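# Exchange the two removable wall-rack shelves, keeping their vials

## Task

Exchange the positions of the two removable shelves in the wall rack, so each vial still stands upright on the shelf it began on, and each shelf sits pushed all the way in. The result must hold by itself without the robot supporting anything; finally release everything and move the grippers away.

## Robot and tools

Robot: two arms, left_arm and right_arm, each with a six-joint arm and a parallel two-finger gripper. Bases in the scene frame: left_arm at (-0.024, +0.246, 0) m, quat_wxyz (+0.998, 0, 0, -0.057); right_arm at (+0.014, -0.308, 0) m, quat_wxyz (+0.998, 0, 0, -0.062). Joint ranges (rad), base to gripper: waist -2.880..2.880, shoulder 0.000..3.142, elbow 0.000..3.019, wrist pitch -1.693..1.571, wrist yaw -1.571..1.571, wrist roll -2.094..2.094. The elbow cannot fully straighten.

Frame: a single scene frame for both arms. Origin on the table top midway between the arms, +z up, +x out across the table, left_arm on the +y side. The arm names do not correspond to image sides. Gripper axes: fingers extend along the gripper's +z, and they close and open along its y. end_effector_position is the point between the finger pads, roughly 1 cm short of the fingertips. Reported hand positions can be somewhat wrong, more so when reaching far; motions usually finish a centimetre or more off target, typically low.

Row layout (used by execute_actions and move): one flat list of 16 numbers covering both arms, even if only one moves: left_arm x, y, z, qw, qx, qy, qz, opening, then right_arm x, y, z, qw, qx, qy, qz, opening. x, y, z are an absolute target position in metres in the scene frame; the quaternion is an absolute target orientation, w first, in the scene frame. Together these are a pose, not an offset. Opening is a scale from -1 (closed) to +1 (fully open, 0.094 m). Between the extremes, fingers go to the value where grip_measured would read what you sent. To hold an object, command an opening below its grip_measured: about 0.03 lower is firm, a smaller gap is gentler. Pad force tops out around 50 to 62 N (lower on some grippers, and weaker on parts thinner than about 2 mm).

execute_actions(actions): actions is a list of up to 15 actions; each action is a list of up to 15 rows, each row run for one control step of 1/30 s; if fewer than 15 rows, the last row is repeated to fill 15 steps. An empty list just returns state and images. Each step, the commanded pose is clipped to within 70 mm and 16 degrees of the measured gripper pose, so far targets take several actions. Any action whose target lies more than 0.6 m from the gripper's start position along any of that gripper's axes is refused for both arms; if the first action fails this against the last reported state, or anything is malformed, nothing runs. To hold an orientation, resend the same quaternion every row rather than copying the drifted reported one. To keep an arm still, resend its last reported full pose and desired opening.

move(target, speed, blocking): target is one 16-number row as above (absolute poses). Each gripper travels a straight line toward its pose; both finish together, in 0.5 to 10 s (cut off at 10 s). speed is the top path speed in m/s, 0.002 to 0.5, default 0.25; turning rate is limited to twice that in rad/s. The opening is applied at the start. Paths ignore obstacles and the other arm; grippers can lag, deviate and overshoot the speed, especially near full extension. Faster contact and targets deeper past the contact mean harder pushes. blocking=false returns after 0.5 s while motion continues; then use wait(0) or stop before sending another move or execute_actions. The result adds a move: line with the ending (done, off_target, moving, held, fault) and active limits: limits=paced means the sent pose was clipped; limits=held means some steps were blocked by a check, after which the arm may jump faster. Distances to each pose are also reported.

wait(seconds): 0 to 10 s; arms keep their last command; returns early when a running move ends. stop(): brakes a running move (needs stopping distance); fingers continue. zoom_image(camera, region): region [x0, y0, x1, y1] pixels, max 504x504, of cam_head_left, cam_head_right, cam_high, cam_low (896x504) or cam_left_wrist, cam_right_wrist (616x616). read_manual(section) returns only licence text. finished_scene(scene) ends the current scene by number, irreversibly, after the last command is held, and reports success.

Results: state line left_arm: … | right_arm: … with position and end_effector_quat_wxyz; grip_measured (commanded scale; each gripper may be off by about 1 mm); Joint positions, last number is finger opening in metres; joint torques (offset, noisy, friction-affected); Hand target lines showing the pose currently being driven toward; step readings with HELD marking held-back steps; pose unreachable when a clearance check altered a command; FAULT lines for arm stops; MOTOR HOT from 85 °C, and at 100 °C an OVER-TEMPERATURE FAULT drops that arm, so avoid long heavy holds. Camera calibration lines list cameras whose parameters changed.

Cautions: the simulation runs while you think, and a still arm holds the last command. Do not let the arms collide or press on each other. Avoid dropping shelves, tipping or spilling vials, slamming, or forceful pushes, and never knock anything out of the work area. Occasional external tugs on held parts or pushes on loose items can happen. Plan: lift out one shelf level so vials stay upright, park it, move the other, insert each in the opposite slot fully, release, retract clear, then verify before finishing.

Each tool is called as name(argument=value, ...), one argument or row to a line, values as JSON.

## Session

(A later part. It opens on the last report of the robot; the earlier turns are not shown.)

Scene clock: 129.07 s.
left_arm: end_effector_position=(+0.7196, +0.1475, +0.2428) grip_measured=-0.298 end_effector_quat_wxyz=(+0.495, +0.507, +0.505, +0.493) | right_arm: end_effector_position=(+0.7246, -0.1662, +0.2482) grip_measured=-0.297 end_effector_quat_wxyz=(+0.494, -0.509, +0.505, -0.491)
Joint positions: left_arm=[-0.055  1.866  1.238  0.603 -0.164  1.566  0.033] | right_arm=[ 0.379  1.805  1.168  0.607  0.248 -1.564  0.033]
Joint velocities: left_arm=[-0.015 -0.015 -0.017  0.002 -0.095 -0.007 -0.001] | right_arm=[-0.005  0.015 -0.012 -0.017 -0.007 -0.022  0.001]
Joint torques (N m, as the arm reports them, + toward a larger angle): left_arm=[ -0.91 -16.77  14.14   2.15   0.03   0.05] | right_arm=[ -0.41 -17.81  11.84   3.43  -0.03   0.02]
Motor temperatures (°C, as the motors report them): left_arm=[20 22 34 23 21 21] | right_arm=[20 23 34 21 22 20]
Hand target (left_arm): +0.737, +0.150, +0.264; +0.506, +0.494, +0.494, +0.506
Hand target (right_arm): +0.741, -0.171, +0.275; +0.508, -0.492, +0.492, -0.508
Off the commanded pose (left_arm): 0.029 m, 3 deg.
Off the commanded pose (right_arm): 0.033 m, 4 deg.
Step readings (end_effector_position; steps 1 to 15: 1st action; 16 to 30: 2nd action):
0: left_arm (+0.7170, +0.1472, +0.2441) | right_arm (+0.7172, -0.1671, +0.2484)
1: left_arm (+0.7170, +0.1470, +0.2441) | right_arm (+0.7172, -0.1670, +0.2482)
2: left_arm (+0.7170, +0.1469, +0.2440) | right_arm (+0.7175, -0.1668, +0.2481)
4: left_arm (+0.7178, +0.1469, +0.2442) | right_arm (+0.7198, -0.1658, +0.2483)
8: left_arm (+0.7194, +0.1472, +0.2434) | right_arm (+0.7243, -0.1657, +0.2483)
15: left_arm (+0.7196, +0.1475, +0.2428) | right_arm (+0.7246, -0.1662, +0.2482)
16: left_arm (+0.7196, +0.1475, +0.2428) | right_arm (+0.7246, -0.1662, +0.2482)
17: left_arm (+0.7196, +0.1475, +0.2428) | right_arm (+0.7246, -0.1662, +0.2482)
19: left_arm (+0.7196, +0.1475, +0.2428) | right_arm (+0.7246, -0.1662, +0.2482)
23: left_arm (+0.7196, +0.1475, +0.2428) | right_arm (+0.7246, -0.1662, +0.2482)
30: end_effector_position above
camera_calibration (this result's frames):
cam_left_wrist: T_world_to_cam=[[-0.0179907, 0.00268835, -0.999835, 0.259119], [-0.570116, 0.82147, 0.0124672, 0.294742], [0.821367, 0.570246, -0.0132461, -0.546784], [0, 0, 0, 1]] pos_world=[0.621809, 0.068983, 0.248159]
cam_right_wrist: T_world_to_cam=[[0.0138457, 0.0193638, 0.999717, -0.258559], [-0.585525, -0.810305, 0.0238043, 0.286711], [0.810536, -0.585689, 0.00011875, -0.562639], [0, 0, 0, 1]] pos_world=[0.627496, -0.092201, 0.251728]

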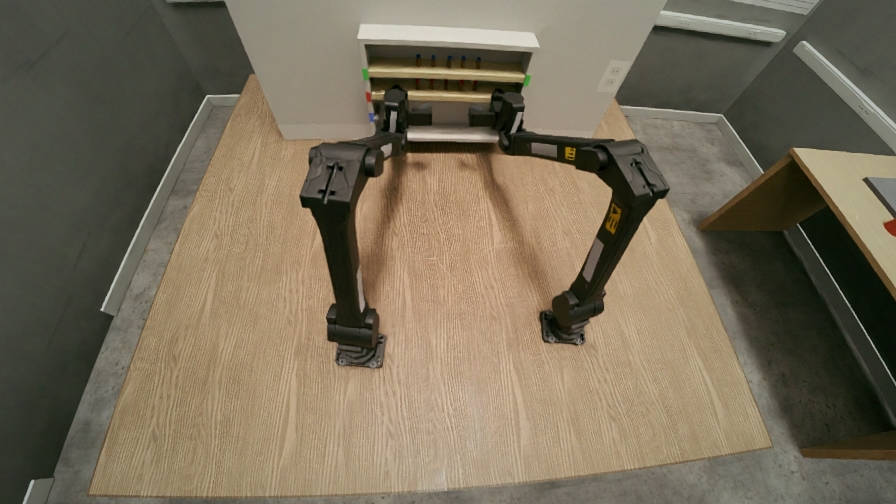

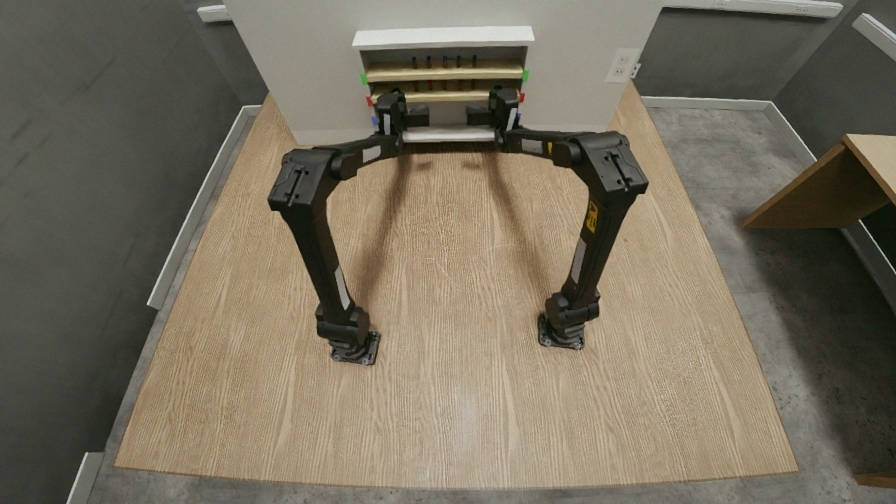

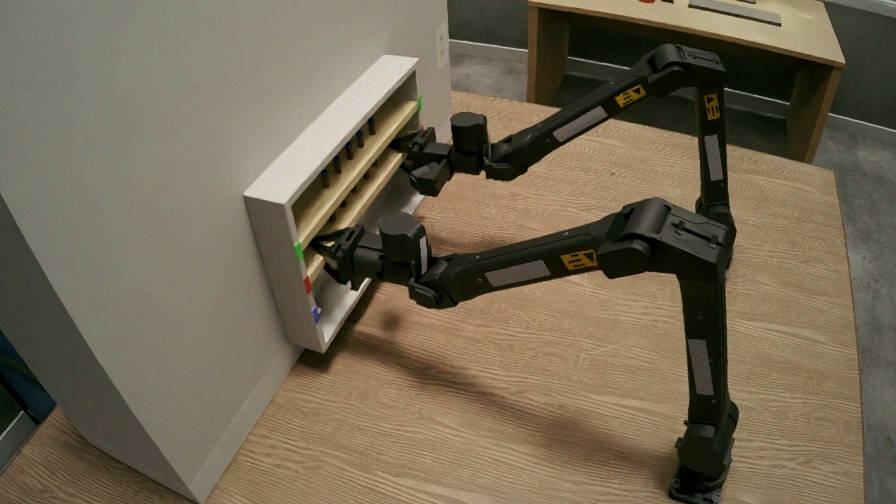

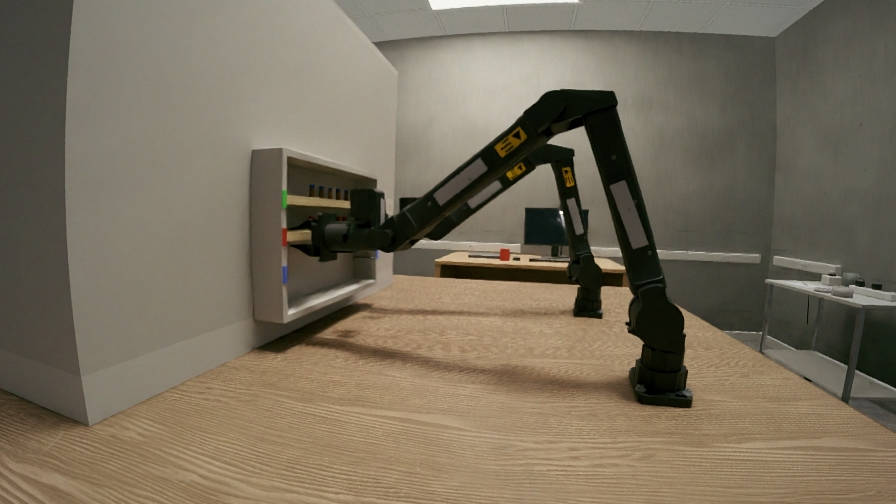

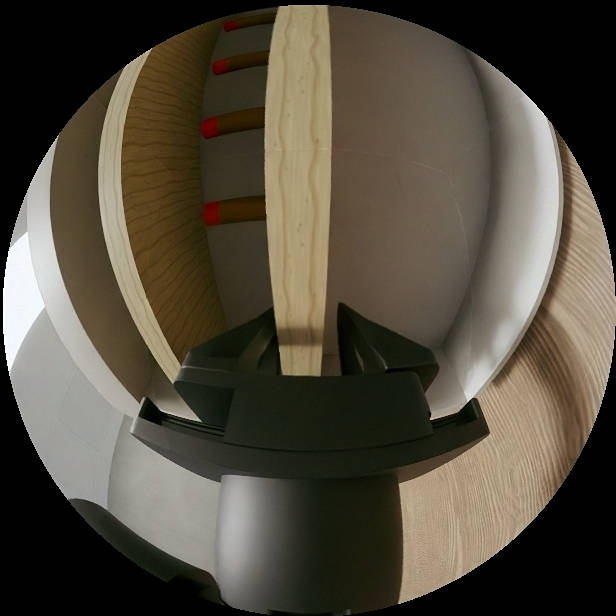

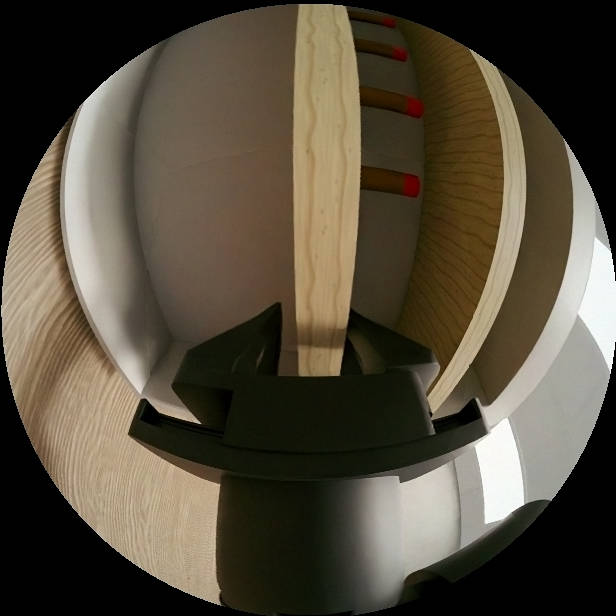

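execute_actions(
  actions=[
    [[0.739,0.15,0.268,0.510,0.490,0.490,0.510,-0.3,0.744,-0.17,0.277,0.510,-0.490,0.490,-0.510,-0.3],[0.739,0.15,0.272,0.514,0.486,0.486,0.514,-0.3,0.744,-0.17,0.279,0.512,-0.488,0.488,-0.512,-0.3],[0.739,0.15,0.275,0.517,0.483,0.483,0.517,-0.3,0.744,-0.17,0.2815,0.5145,-0.4855,0.4855,-0.5145,-0.3]],
  ],
)

Scene clock: 136.93 s.
left_arm: end_effector_position=(+0.7198, +0.1475, +0.2475) grip_measured=-0.298 end_effector_quat_wxyz=(+0.499, +0.503, +0.499, +0.499) | right_arm: end_effector_position=(+0.7248, -0.1661, +0.2543) grip_measured=-0.297 end_effector_quat_wxyz=(+0.501, -0.503, +0.499, -0.497)
Joint positions: left_arm=[-0.055  1.866  1.238  0.623 -0.164  1.573  0.033] | right_arm=[ 0.379  1.806  1.168  0.634  0.248 -1.569  0.033]
Joint velocities: left_arm=[-0.015 -0.005  0.012  0.012  0.007 -0.066 -0.001] | right_arm=[ 0.005 -0.005 -0.007 -0.012 -0.007 -0.037 -0.001]
Joint torques (N m, as the arm reports them, + toward a larger angle): left_arm=[ -0.89 -17.01  14.12   3.09   0.02   0.02] | right_arm=[ -0.5  -18.29  11.92   3.42  -0.04   0.04]
Motor temperatures (°C, as the motors report them): left_arm=[20 22 34 23 21 21] | right_arm=[20 23 35 21 22 20]
Hand target (left_arm): +0.736, +0.150, +0.275; +0.516, +0.483, +0.483, +0.517
Hand target (right_arm): +0.741, -0.171, +0.282; +0.514, -0.485, +0.486, -0.514
Off the commanded pose (left_arm): 0.034 m, 4 deg.
Off the commanded pose (right_arm): 0.034 m, 4 deg.
Step readings (end_effector_position):
0: left_arm (+0.7196, +0.1475, +0.2428) | right_arm (+0.7246, -0.1662, +0.2482)
1: left_arm (+0.7196, +0.1475, +0.2428) | right_arm (+0.7247, -0.1662, +0.2486)
2: left_arm (+0.7196, +0.1475, +0.2432) | right_arm (+0.7247, -0.1662, +0.2491)
4: left_arm (+0.7197, +0.1475, +0.2452) | right_arm (+0.7248, -0.1661, +0.2520)
8: left_arm (+0.7198, +0.1475, +0.2474) | right_arm (+0.7248, -0.1661, +0.2541)
15: end_effector_position above
camera_calibration (this result's frames):
cam_left_wrist: T_world_to_cam=[[0.00196975, 0.00655491, -0.999977, 0.248958], [-0.570199, 0.821496, 0.00426178, 0.296854], [0.821505, 0.570177, 0.00535574, -0.5515], [0, 0, 0, 1]] pos_world=[0.621835, 0.0689566, 0.250641]
cam_right_wrist: T_world_to_cam=[[-0.0112907, 0.0185247, 0.999765, -0.246558], [-0.585852, -0.810374, 0.00839922, 0.290834], [0.810339, -0.585619, 0.0200025, -0.567644], [0, 0, 0, 1]] pos_world=[0.627586, -0.0921716, 0.255412]

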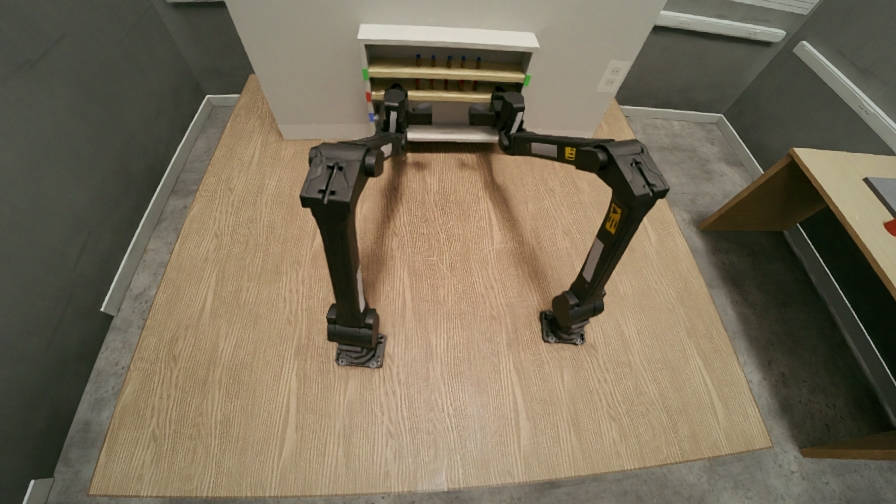

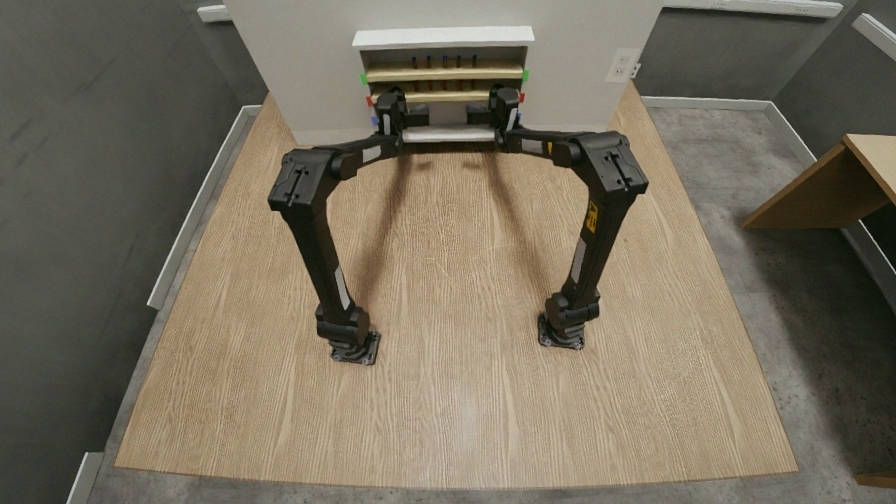

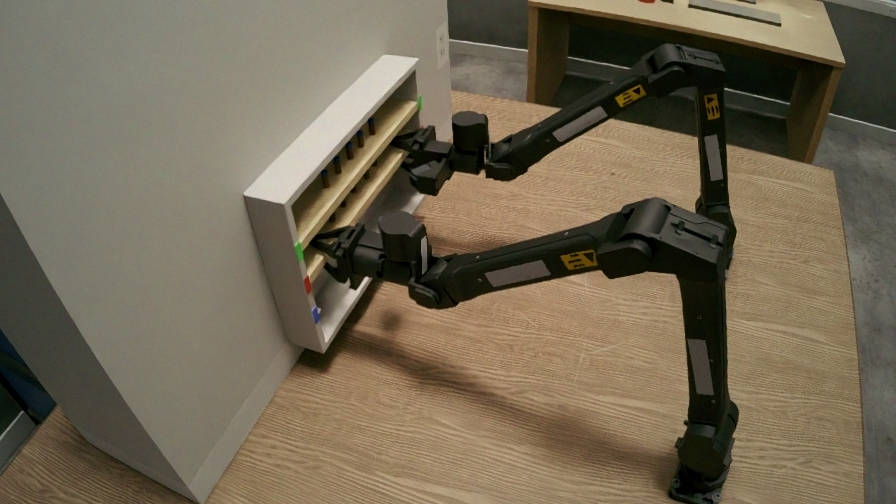

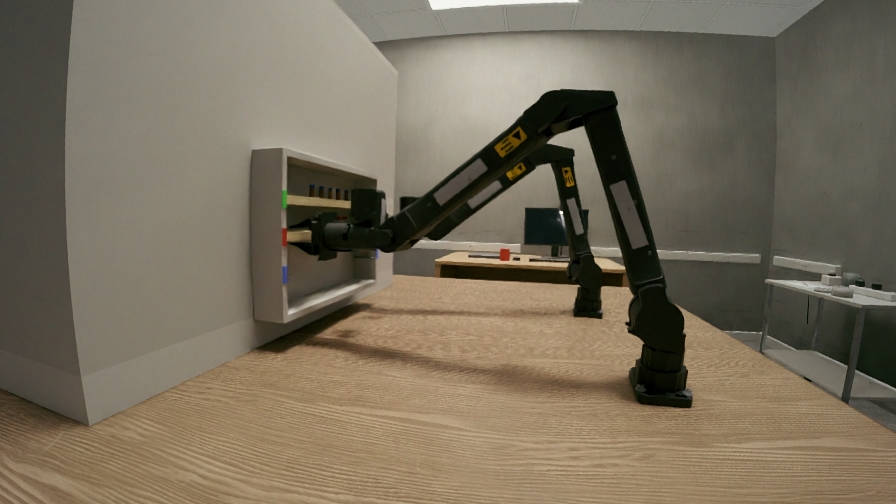

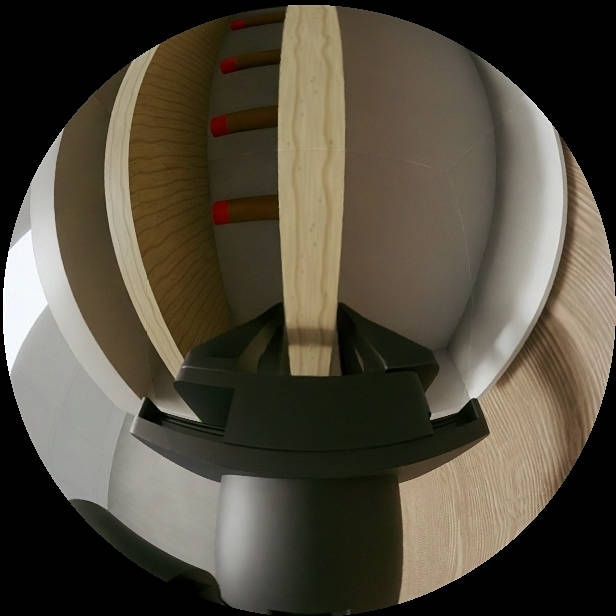

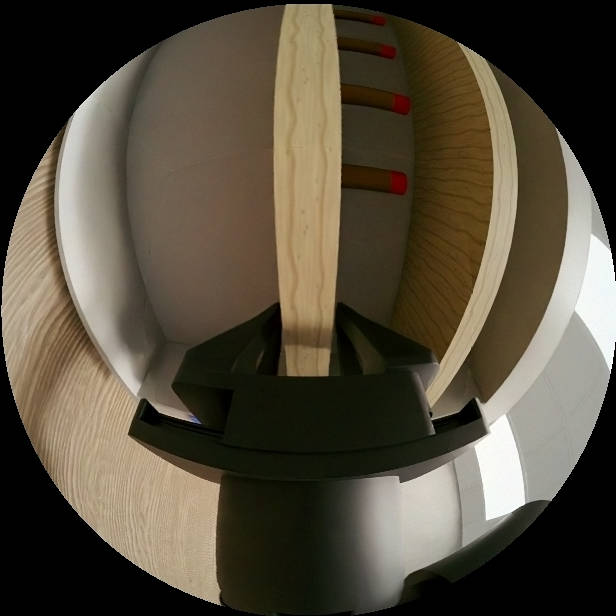

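execute_actions(
  actions=[
    [[0.739,0.15,0.275,0.517,0.483,0.483,0.517,-0.45,0.744,-0.17,0.2815,0.5145,-0.4855,0.4855,-0.5145,-0.45],[0.739,0.15,0.275,0.517,0.483,0.483,0.517,-0.5,0.744,-0.17,0.2815,0.5145,-0.4855,0.4855,-0.5145,-0.5],[0.739,0.15,0.275,0.517,0.483,0.483,0.517,-0.53,0.744,-0.17,0.2815,0.5145,-0.4855,0.4855,-0.5145,-0.53],[0.739,0.15,0.275,0.517,0.483,0.483,0.517,-0.55,0.744,-0.17,0.2815,0.5145,-0.4855,0.4855,-0.5145,-0.55],[0.739,0.15,0.275,0.517,0.483,0.483,0.517,-0.57,0.744,-0.17,0.2815,0.5145,-0.4855,0.4855,-0.5145,-0.57],[0.739,0.15,0.275,0.517,0.483,0.483,0.517,-0.59,0.744,-0.17,0.2815,0.5145,-0.4855,0.4855,-0.5145,-0.59],[0.739,0.15,0.275,0.517,0.483,0.483,0.517,-0.61,0.744,-0.17,0.2815,0.5145,-0.4855,0.4855,-0.5145,-0.61],[0.739,0.15,0.275,0.517,0.483,0.483,0.517,-0.63,0.744,-0.17,0.2815,0.5145,-0.4855,0.4855,-0.5145,-0.63],[0.739,0.15,0.275,0.517,0.483,0.483,0.517,-0.66,0.744,-0.17,0.2815,0.5145,-0.4855,0.4855,-0.5145,-0.66]],
  ],
)

Scene clock: 152.13 s.
left_arm: end_effector_position=(+0.7199, +0.1474, +0.2484) grip_measured=-0.642 end_effector_quat_wxyz=(+0.500, +0.502, +0.498, +0.500) | right_arm: end_effector_position=(+0.7250, -0.1662, +0.2548) grip_measured=-0.636 end_effector_quat_wxyz=(+0.501, -0.503, +0.498, -0.498)
Joint positions: left_arm=[-0.055  1.866  1.239  0.625 -0.164  1.575  0.017] | right_arm=[ 0.379  1.806  1.168  0.636  0.247 -1.571  0.017]
Joint velocities: left_arm=[ 0.005 -0.005 -0.007 -0.002  0.007 -0.007 -0.   ] | right_arm=[ 0.005  0.005  0.007 -0.007 -0.11  -0.022  0.   ]
Joint torques (N m, as the arm reports them, + toward a larger angle): left_arm=[ -0.99 -16.67  14.07   3.01   0.03   0.04] | right_arm=[ -0.38 -18.17  11.85   3.32  -0.02   0.03]
Motor temperatures (°C, as the motors report them): left_arm=[20 22 35 23 21 21] | right_arm=[20 23 36 21 22 20]
Hand target (left_arm): +0.736, +0.150, +0.275; +0.516, +0.483, +0.483, +0.517
Hand target (right_arm): +0.741, -0.171, +0.282; +0.514, -0.485, +0.486, -0.514
Off the commanded pose (left_arm): 0.033 m, 4 deg.
Off the commanded pose (right_arm): 0.033 m, 3 deg.
Step readings (end_effector_position):
0: left_arm (+0.7198, +0.1475, +0.2475) | right_arm (+0.7248, -0.1661, +0.2543)
1: left_arm (+0.7198, +0.1475, +0.2475) | right_arm (+0.7248, -0.1661, +0.2543)
2: left_arm (+0.7198, +0.1475, +0.2475) | right_arm (+0.7248, -0.1661, +0.2543)
4: left_arm (+0.7198, +0.1475, +0.2475) | right_arm (+0.7248, -0.1661, +0.2543)
8: left_arm (+0.7198, +0.1474, +0.2480) | right_arm (+0.7249, -0.1661, +0.2548)
15: end_effector_position above
camera_calibration (this result's frames):
cam_left_wrist: T_world_to_cam=[[0.00460948, 0.00725034, -0.999963, 0.247839], [-0.569893, 0.821712, 0.00333091, 0.297004], [0.821706, 0.569856, 0.00791959, -0.552326], [0, 0, 0, 1]] pos_world=[0.621968, 0.0688976, 0.251215]
cam_right_wrist: T_world_to_cam=[[-0.0135232, 0.0194647, 0.999719, -0.245259], [-0.585557, -0.810593, 0.00786153, 0.29074], [0.810518, -0.585286, 0.0223595, -0.568541], [0, 0, 0, 1]] pos_world=[0.627741, -0.0923138, 0.255617]

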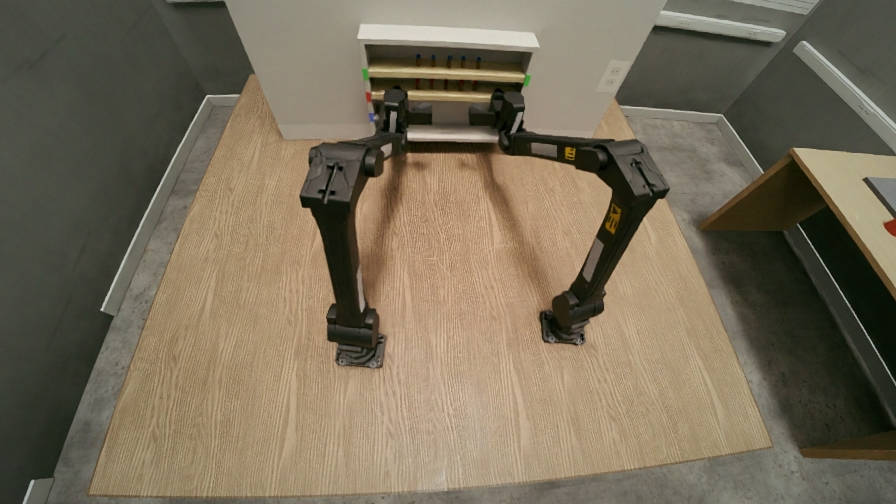

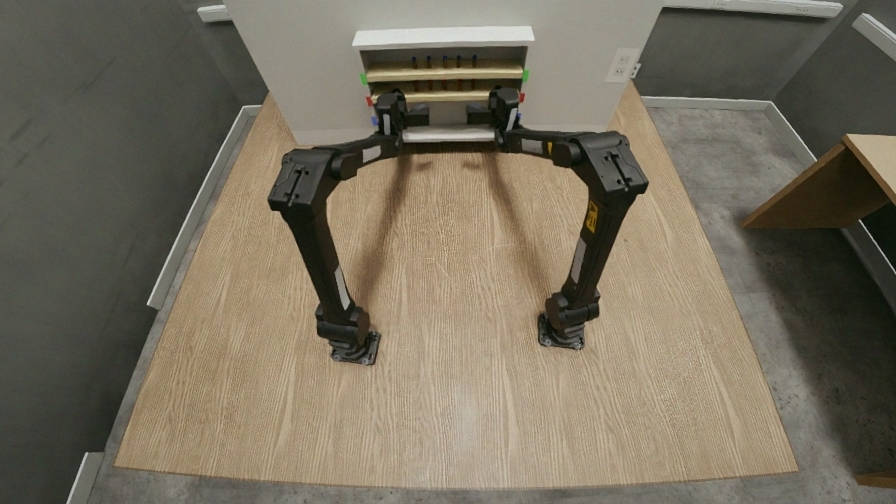

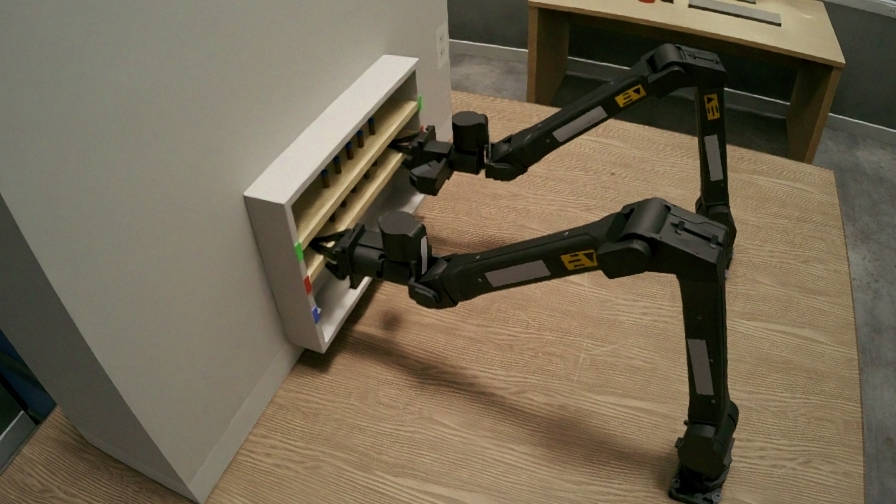

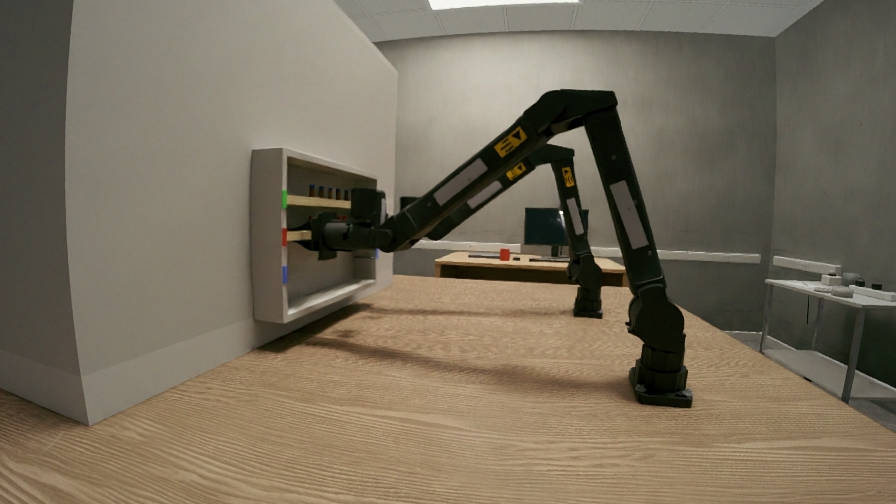

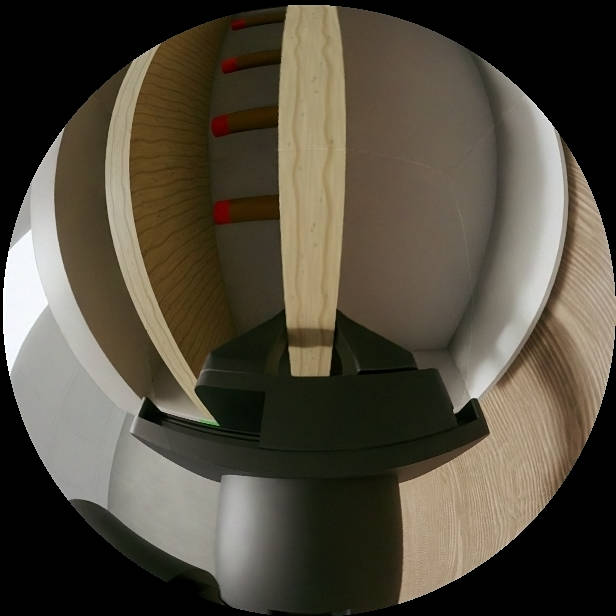

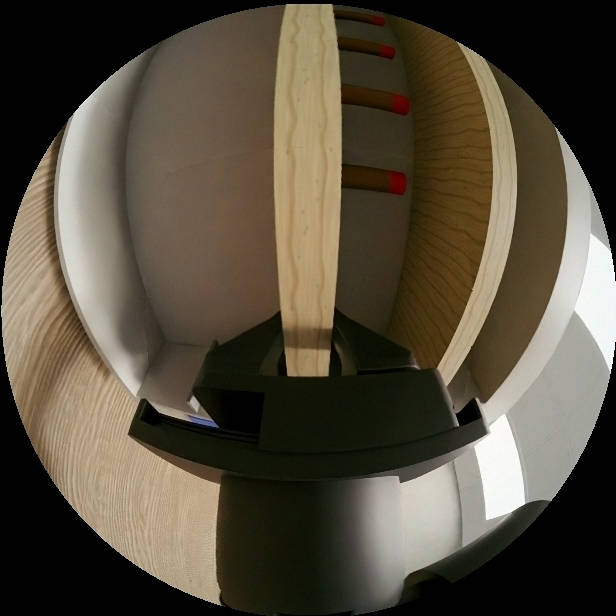

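move(
  target=[0.68,0.1474,0.262,0.508,0.492,0.492,0.508,-0.69,0.685,-0.1662,0.268,0.508,-0.492,0.492,-0.508,-0.69],
  speed=0.04,
)

Scene clock: 161.13 s.
left_arm: end_effector_position=(+0.6869, +0.1471, +0.2468) grip_measured=-0.642 end_effector_quat_wxyz=(+0.500, +0.503, +0.498, +0.499) | right_arm: end_effector_position=(+0.6909, -0.1677, +0.2541) grip_measured=-0.636 end_effector_quat_wxyz=(+0.501, -0.500, +0.499, -0.500)
Joint positions: left_arm=[-0.065  1.8    1.132  0.667 -0.173  1.575  0.017] | right_arm=[ 0.394  1.738  1.063  0.676  0.269 -1.571  0.017]
Joint velocities: left_arm=[ 0.005 -0.005 -0.002  0.007  0.095 -0.022  0.001] | right_arm=[-0.015  0.005  0.012  0.012  0.007  0.066 -0.001]
Joint torques (N m, as the arm reports them, + toward a larger angle): left_arm=[ -1.65 -19.04   7.59   2.81  -0.51  -0.04] | right_arm=[  0.9  -20.48   6.69   3.54   0.61   0.08]
Motor temperatures (°C, as the motors report them): left_arm=[20 22 35 23 21 21] | right_arm=[20 24 36 21 22 20]
Hand target (left_arm): +0.680, +0.148, +0.262; +0.508, +0.492, +0.492, +0.508
Hand target (right_arm): +0.685, -0.166, +0.267; +0.508, -0.492, +0.492, -0.508
Off the commanded pose (left_arm): 0.017 m, 2 deg.
Off the commanded pose (right_arm): 0.015 m, 2 deg.
move: off_target (left_arm, right_arm)
camera_calibration (this result's frames):
cam_left_wrist: T_world_to_cam=[[0.004993, 0.00719382, -0.999962, 0.246089], [-0.569267, 0.822147, 0.00307215, 0.277996], [0.822138, 0.569229, 0.00820018, -0.525335], [0, 0, 0, 1]] pos_world=[0.588923, 0.0687117, 0.249534]
cam_right_wrist: T_world_to_cam=[[-0.01673, 0.0186658, 0.999686, -0.242946], [-0.590208, -0.807235, 0.0051951, 0.274102], [0.807078, -0.589935, 0.0245217, -0.54068], [0, 0, 0, 1]] pos_world=[0.594083, -0.0931669, 0.254704]

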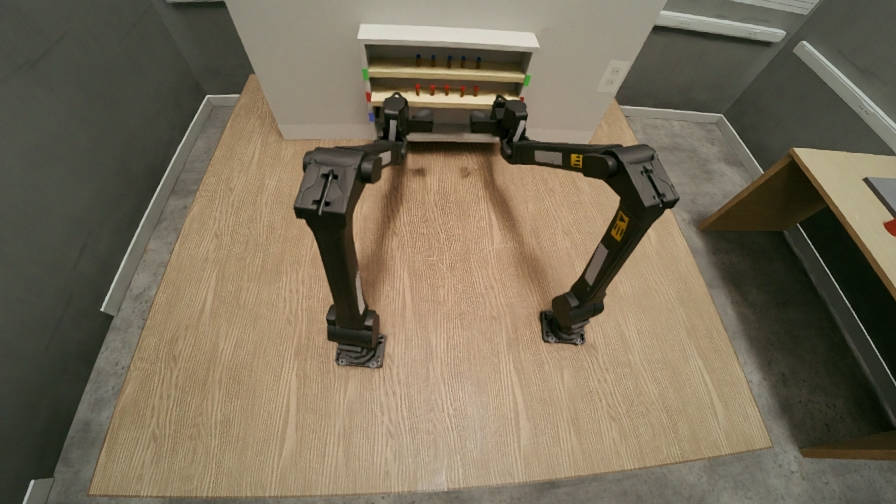

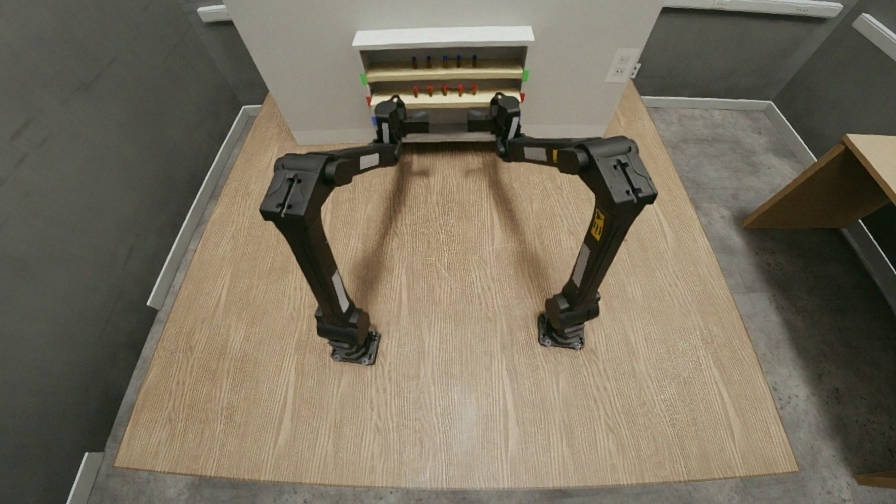

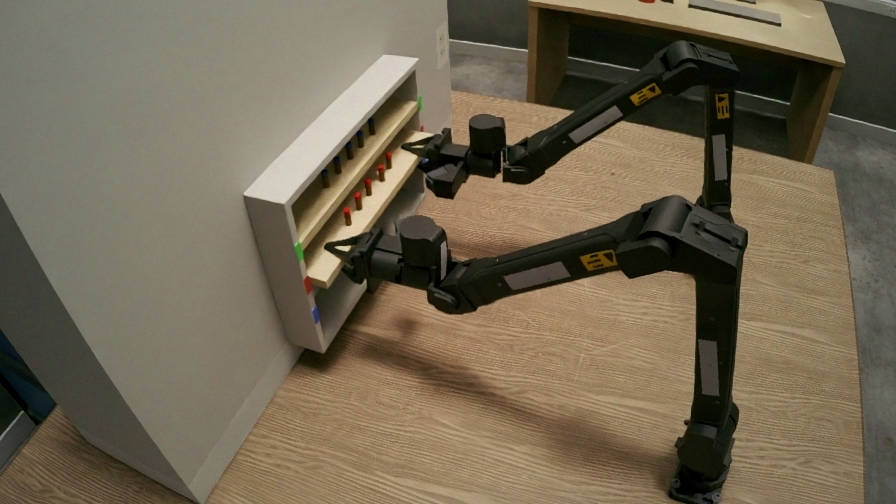

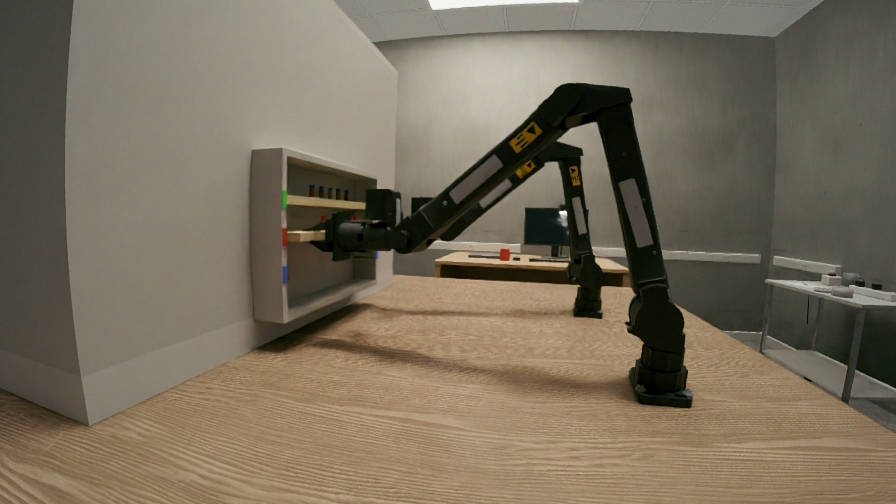

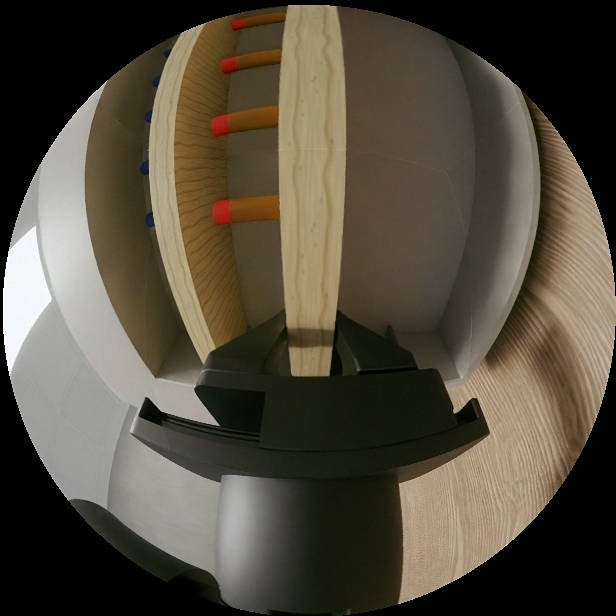

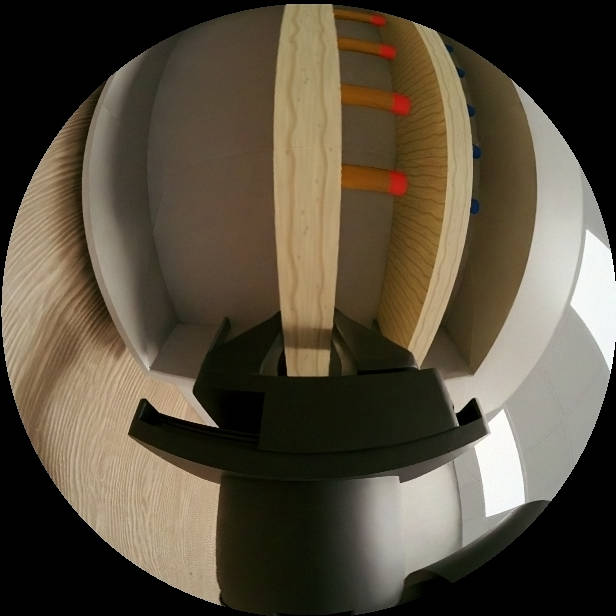

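execute_actions(
  actions=[
    [[0.6785,0.1474,0.2635,0.509,0.491,0.491,0.509,-0.69,0.6835,-0.1662,0.2695,0.509,-0.491,0.491,-0.509,-0.69],[0.677,0.1474,0.265,0.509,0.491,0.491,0.509,-0.69,0.682,-0.1662,0.271,0.509,-0.491,0.491,-0.509,-0.69],[0.6755,0.1474,0.2665,0.510,0.490,0.490,0.510,-0.69,0.6805,-0.1662,0.272,0.510,-0.490,0.490,-0.510,-0.69],[0.674,0.1474,0.268,0.511,0.489,0.489,0.511,-0.69,0.679,-0.1662,0.2735,0.510,-0.490,0.490,-0.510,-0.69],[0.6725,0.1474,0.2695,0.512,0.488,0.488,0.512,-0.69,0.6775,-0.1662,0.275,0.511,-0.489,0.489,-0.511,-0.69],[0.671,0.1474,0.271,0.512,0.488,0.488,0.512,-0.69,0.676,-0.1662,0.276,0.511,-0.489,0.489,-0.511,-0.69],[0.6695,0.1474,0.2725,0.513,0.487,0.487,0.513,-0.69,0.6745,-0.1662,0.2775,0.512,-0.488,0.488,-0.512,-0.69],[0.668,0.1474,0.274,0.514,0.486,0.486,0.514,-0.69,0.673,-0.1662,0.279,0.512,-0.488,0.488,-0.512,-0.69],[0.6665,0.1474,0.2755,0.514,0.486,0.486,0.514,-0.69,0.6715,-0.1662,0.28,0.513,-0.487,0.487,-0.513,-0.69],[0.665,0.1474,0.277,0.515,0.485,0.485,0.515,-0.69,0.67,-0.1662,0.2815,0.513,-0.487,0.487,-0.513,-0.69],[0.6635,0.1474,0.278,0.515,0.485,0.485,0.515,-0.69,0.6685,-0.1662,0.283,0.513,-0.487,0.487,-0.513,-0.69],[0.662,0.1474,0.279,0.515,0.485,0.485,0.515,-0.69,0.667,-0.1662,0.284,0.513,-0.487,0.487,-0.513,-0.69]],
  ],
)

Scene clock: 177.67 s.
left_arm: end_effector_position=(+0.6689, +0.1468, +0.2478) grip_measured=-0.642 end_effector_quat_wxyz=(+0.499, +0.504, +0.499, +0.499) | right_arm: end_effector_position=(+0.6726, -0.1679, +0.2571) grip_measured=-0.636 end_effector_quat_wxyz=(+0.499, -0.502, +0.499, -0.500)
Joint positions: left_arm=[-0.071  1.76   1.078  0.678 -0.179  1.575  0.017] | right_arm=[ 0.404  1.694  1.012  0.68   0.279 -1.574  0.017]
Joint velocities: left_arm=[-0.015 -0.054 -0.032  0.017 -0.007 -0.007 -0.   ] | right_arm=[-0.005 -0.044 -0.042 -0.007 -0.007 -0.095 -0.001]
Joint torques (N m, as the arm reports them, + toward a larger angle): left_arm=[ -1.82 -18.77   8.67   3.21  -0.55   0.03] | right_arm=[  0.53 -20.71   7.5    3.69   0.57   0.06]
Motor temperatures (°C, as the motors report them): left_arm=[20 23 32 23 21 21] | right_arm=[20 24 32 21 22 20]
Hand target (left_arm): +0.662, +0.148, +0.278; +0.515, +0.485, +0.485, +0.515
Hand target (right_arm): +0.667, -0.166, +0.283; +0.513, -0.487, +0.487, -0.512
Off the commanded pose (left_arm): 0.032 m, 4 deg.
Off the commanded pose (right_arm): 0.028 m, 3 deg.
Step readings (end_effector_position):
0: left_arm (+0.6869, +0.1471, +0.2468) | right_arm (+0.6909, -0.1677, +0.2541)
1: left_arm (+0.6868, +0.1468, +0.2467) | right_arm (+0.6909, -0.1677, +0.2541)
2: left_arm (+0.6866, +0.1469, +0.2467) | right_arm (+0.6906, -0.1675, +0.2541)
4: left_arm (+0.6848, +0.1469, +0.2469) | right_arm (+0.6887, -0.1677, +0.2542)
8: left_arm (+0.6784, +0.1468, +0.2471) | right_arm (+0.6822, -0.1677, +0.2544)
15: end_effector_position above
camera_calibration (this result's frames):
cam_left_wrist: T_world_to_cam=[[0.00199731, 0.0077598, -0.999968, 0.249133], [-0.56894, 0.822362, 0.00524518, 0.267194], [0.822376, 0.568912, 0.00605738, -0.509923], [0, 0, 0, 1]] pos_world=[0.570868, 0.0684378, 0.250812]
cam_right_wrist: T_world_to_cam=[[-0.0141517, 0.0228361, 0.999639, -0.247211], [-0.590804, -0.806752, 0.0100658, 0.262371], [0.806691, -0.590448, 0.0249086, -0.526041], [0, 0, 0, 1]] pos_world=[0.575864, -0.0932856, 0.257583]

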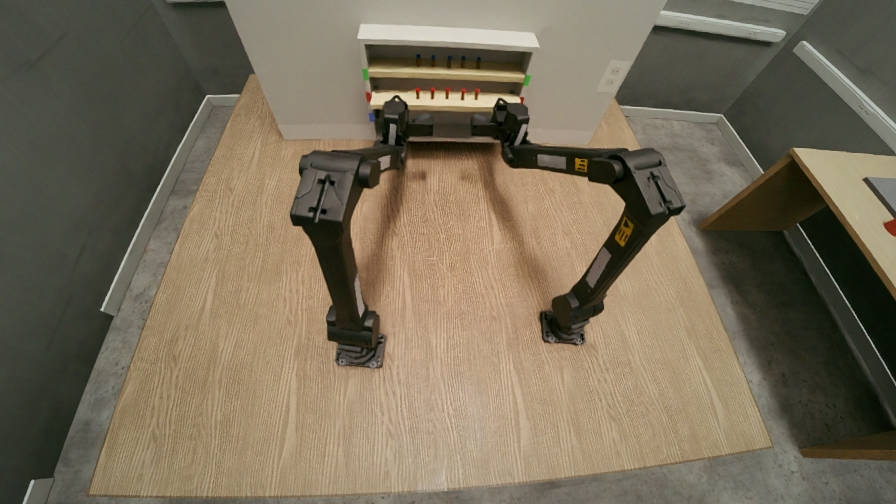

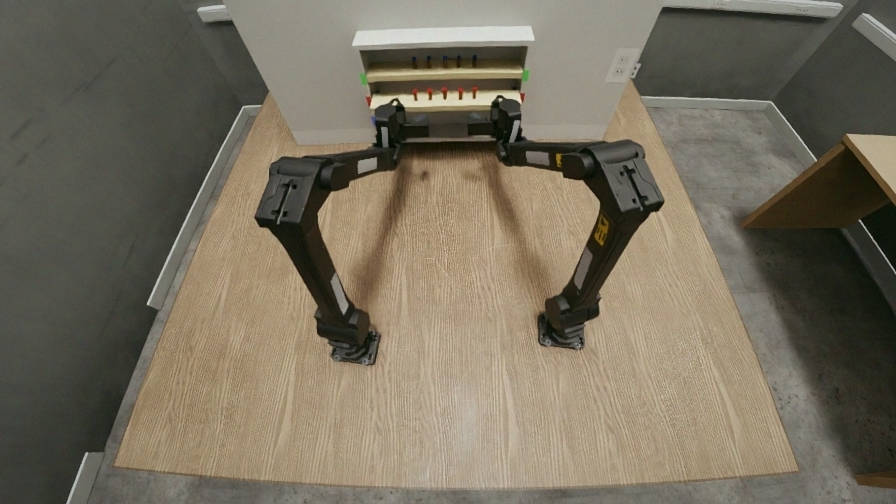

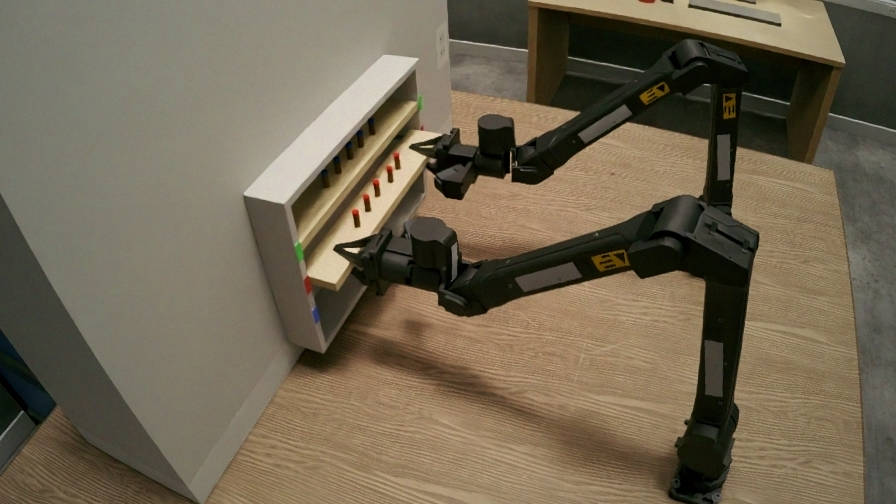

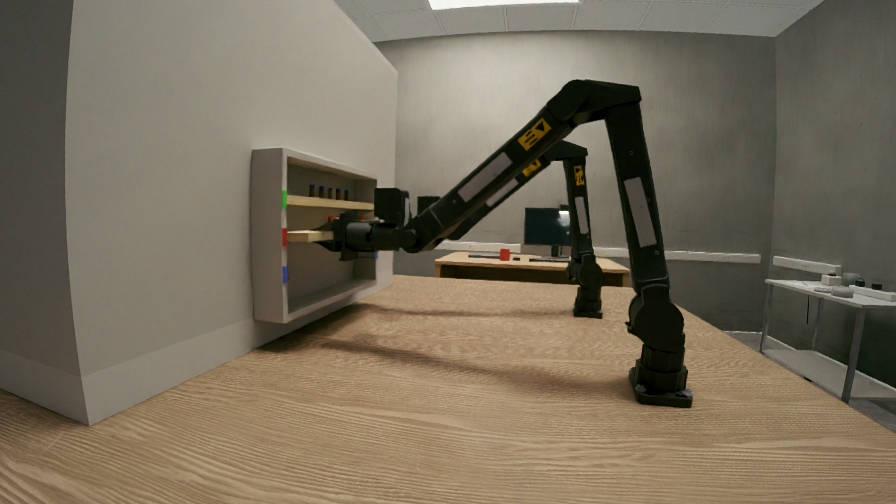

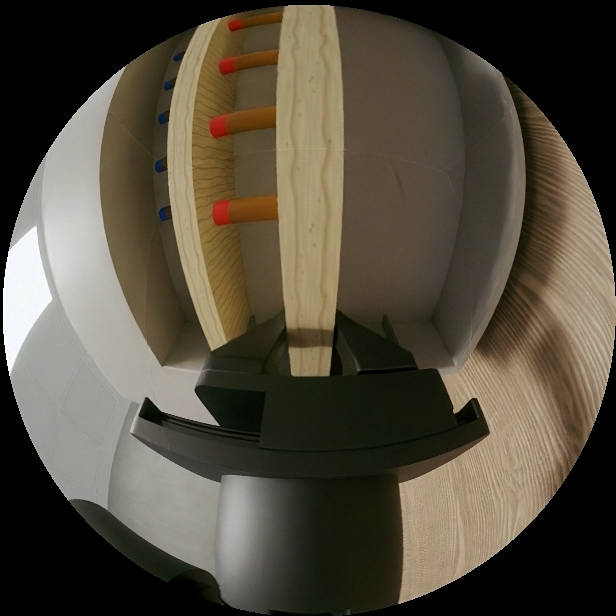

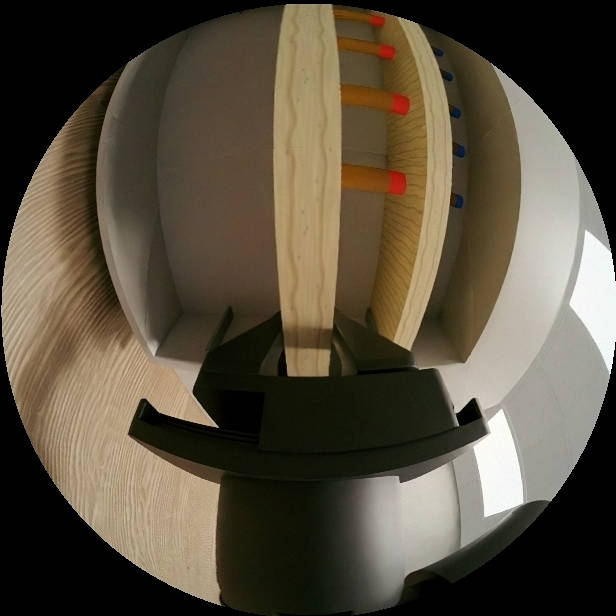

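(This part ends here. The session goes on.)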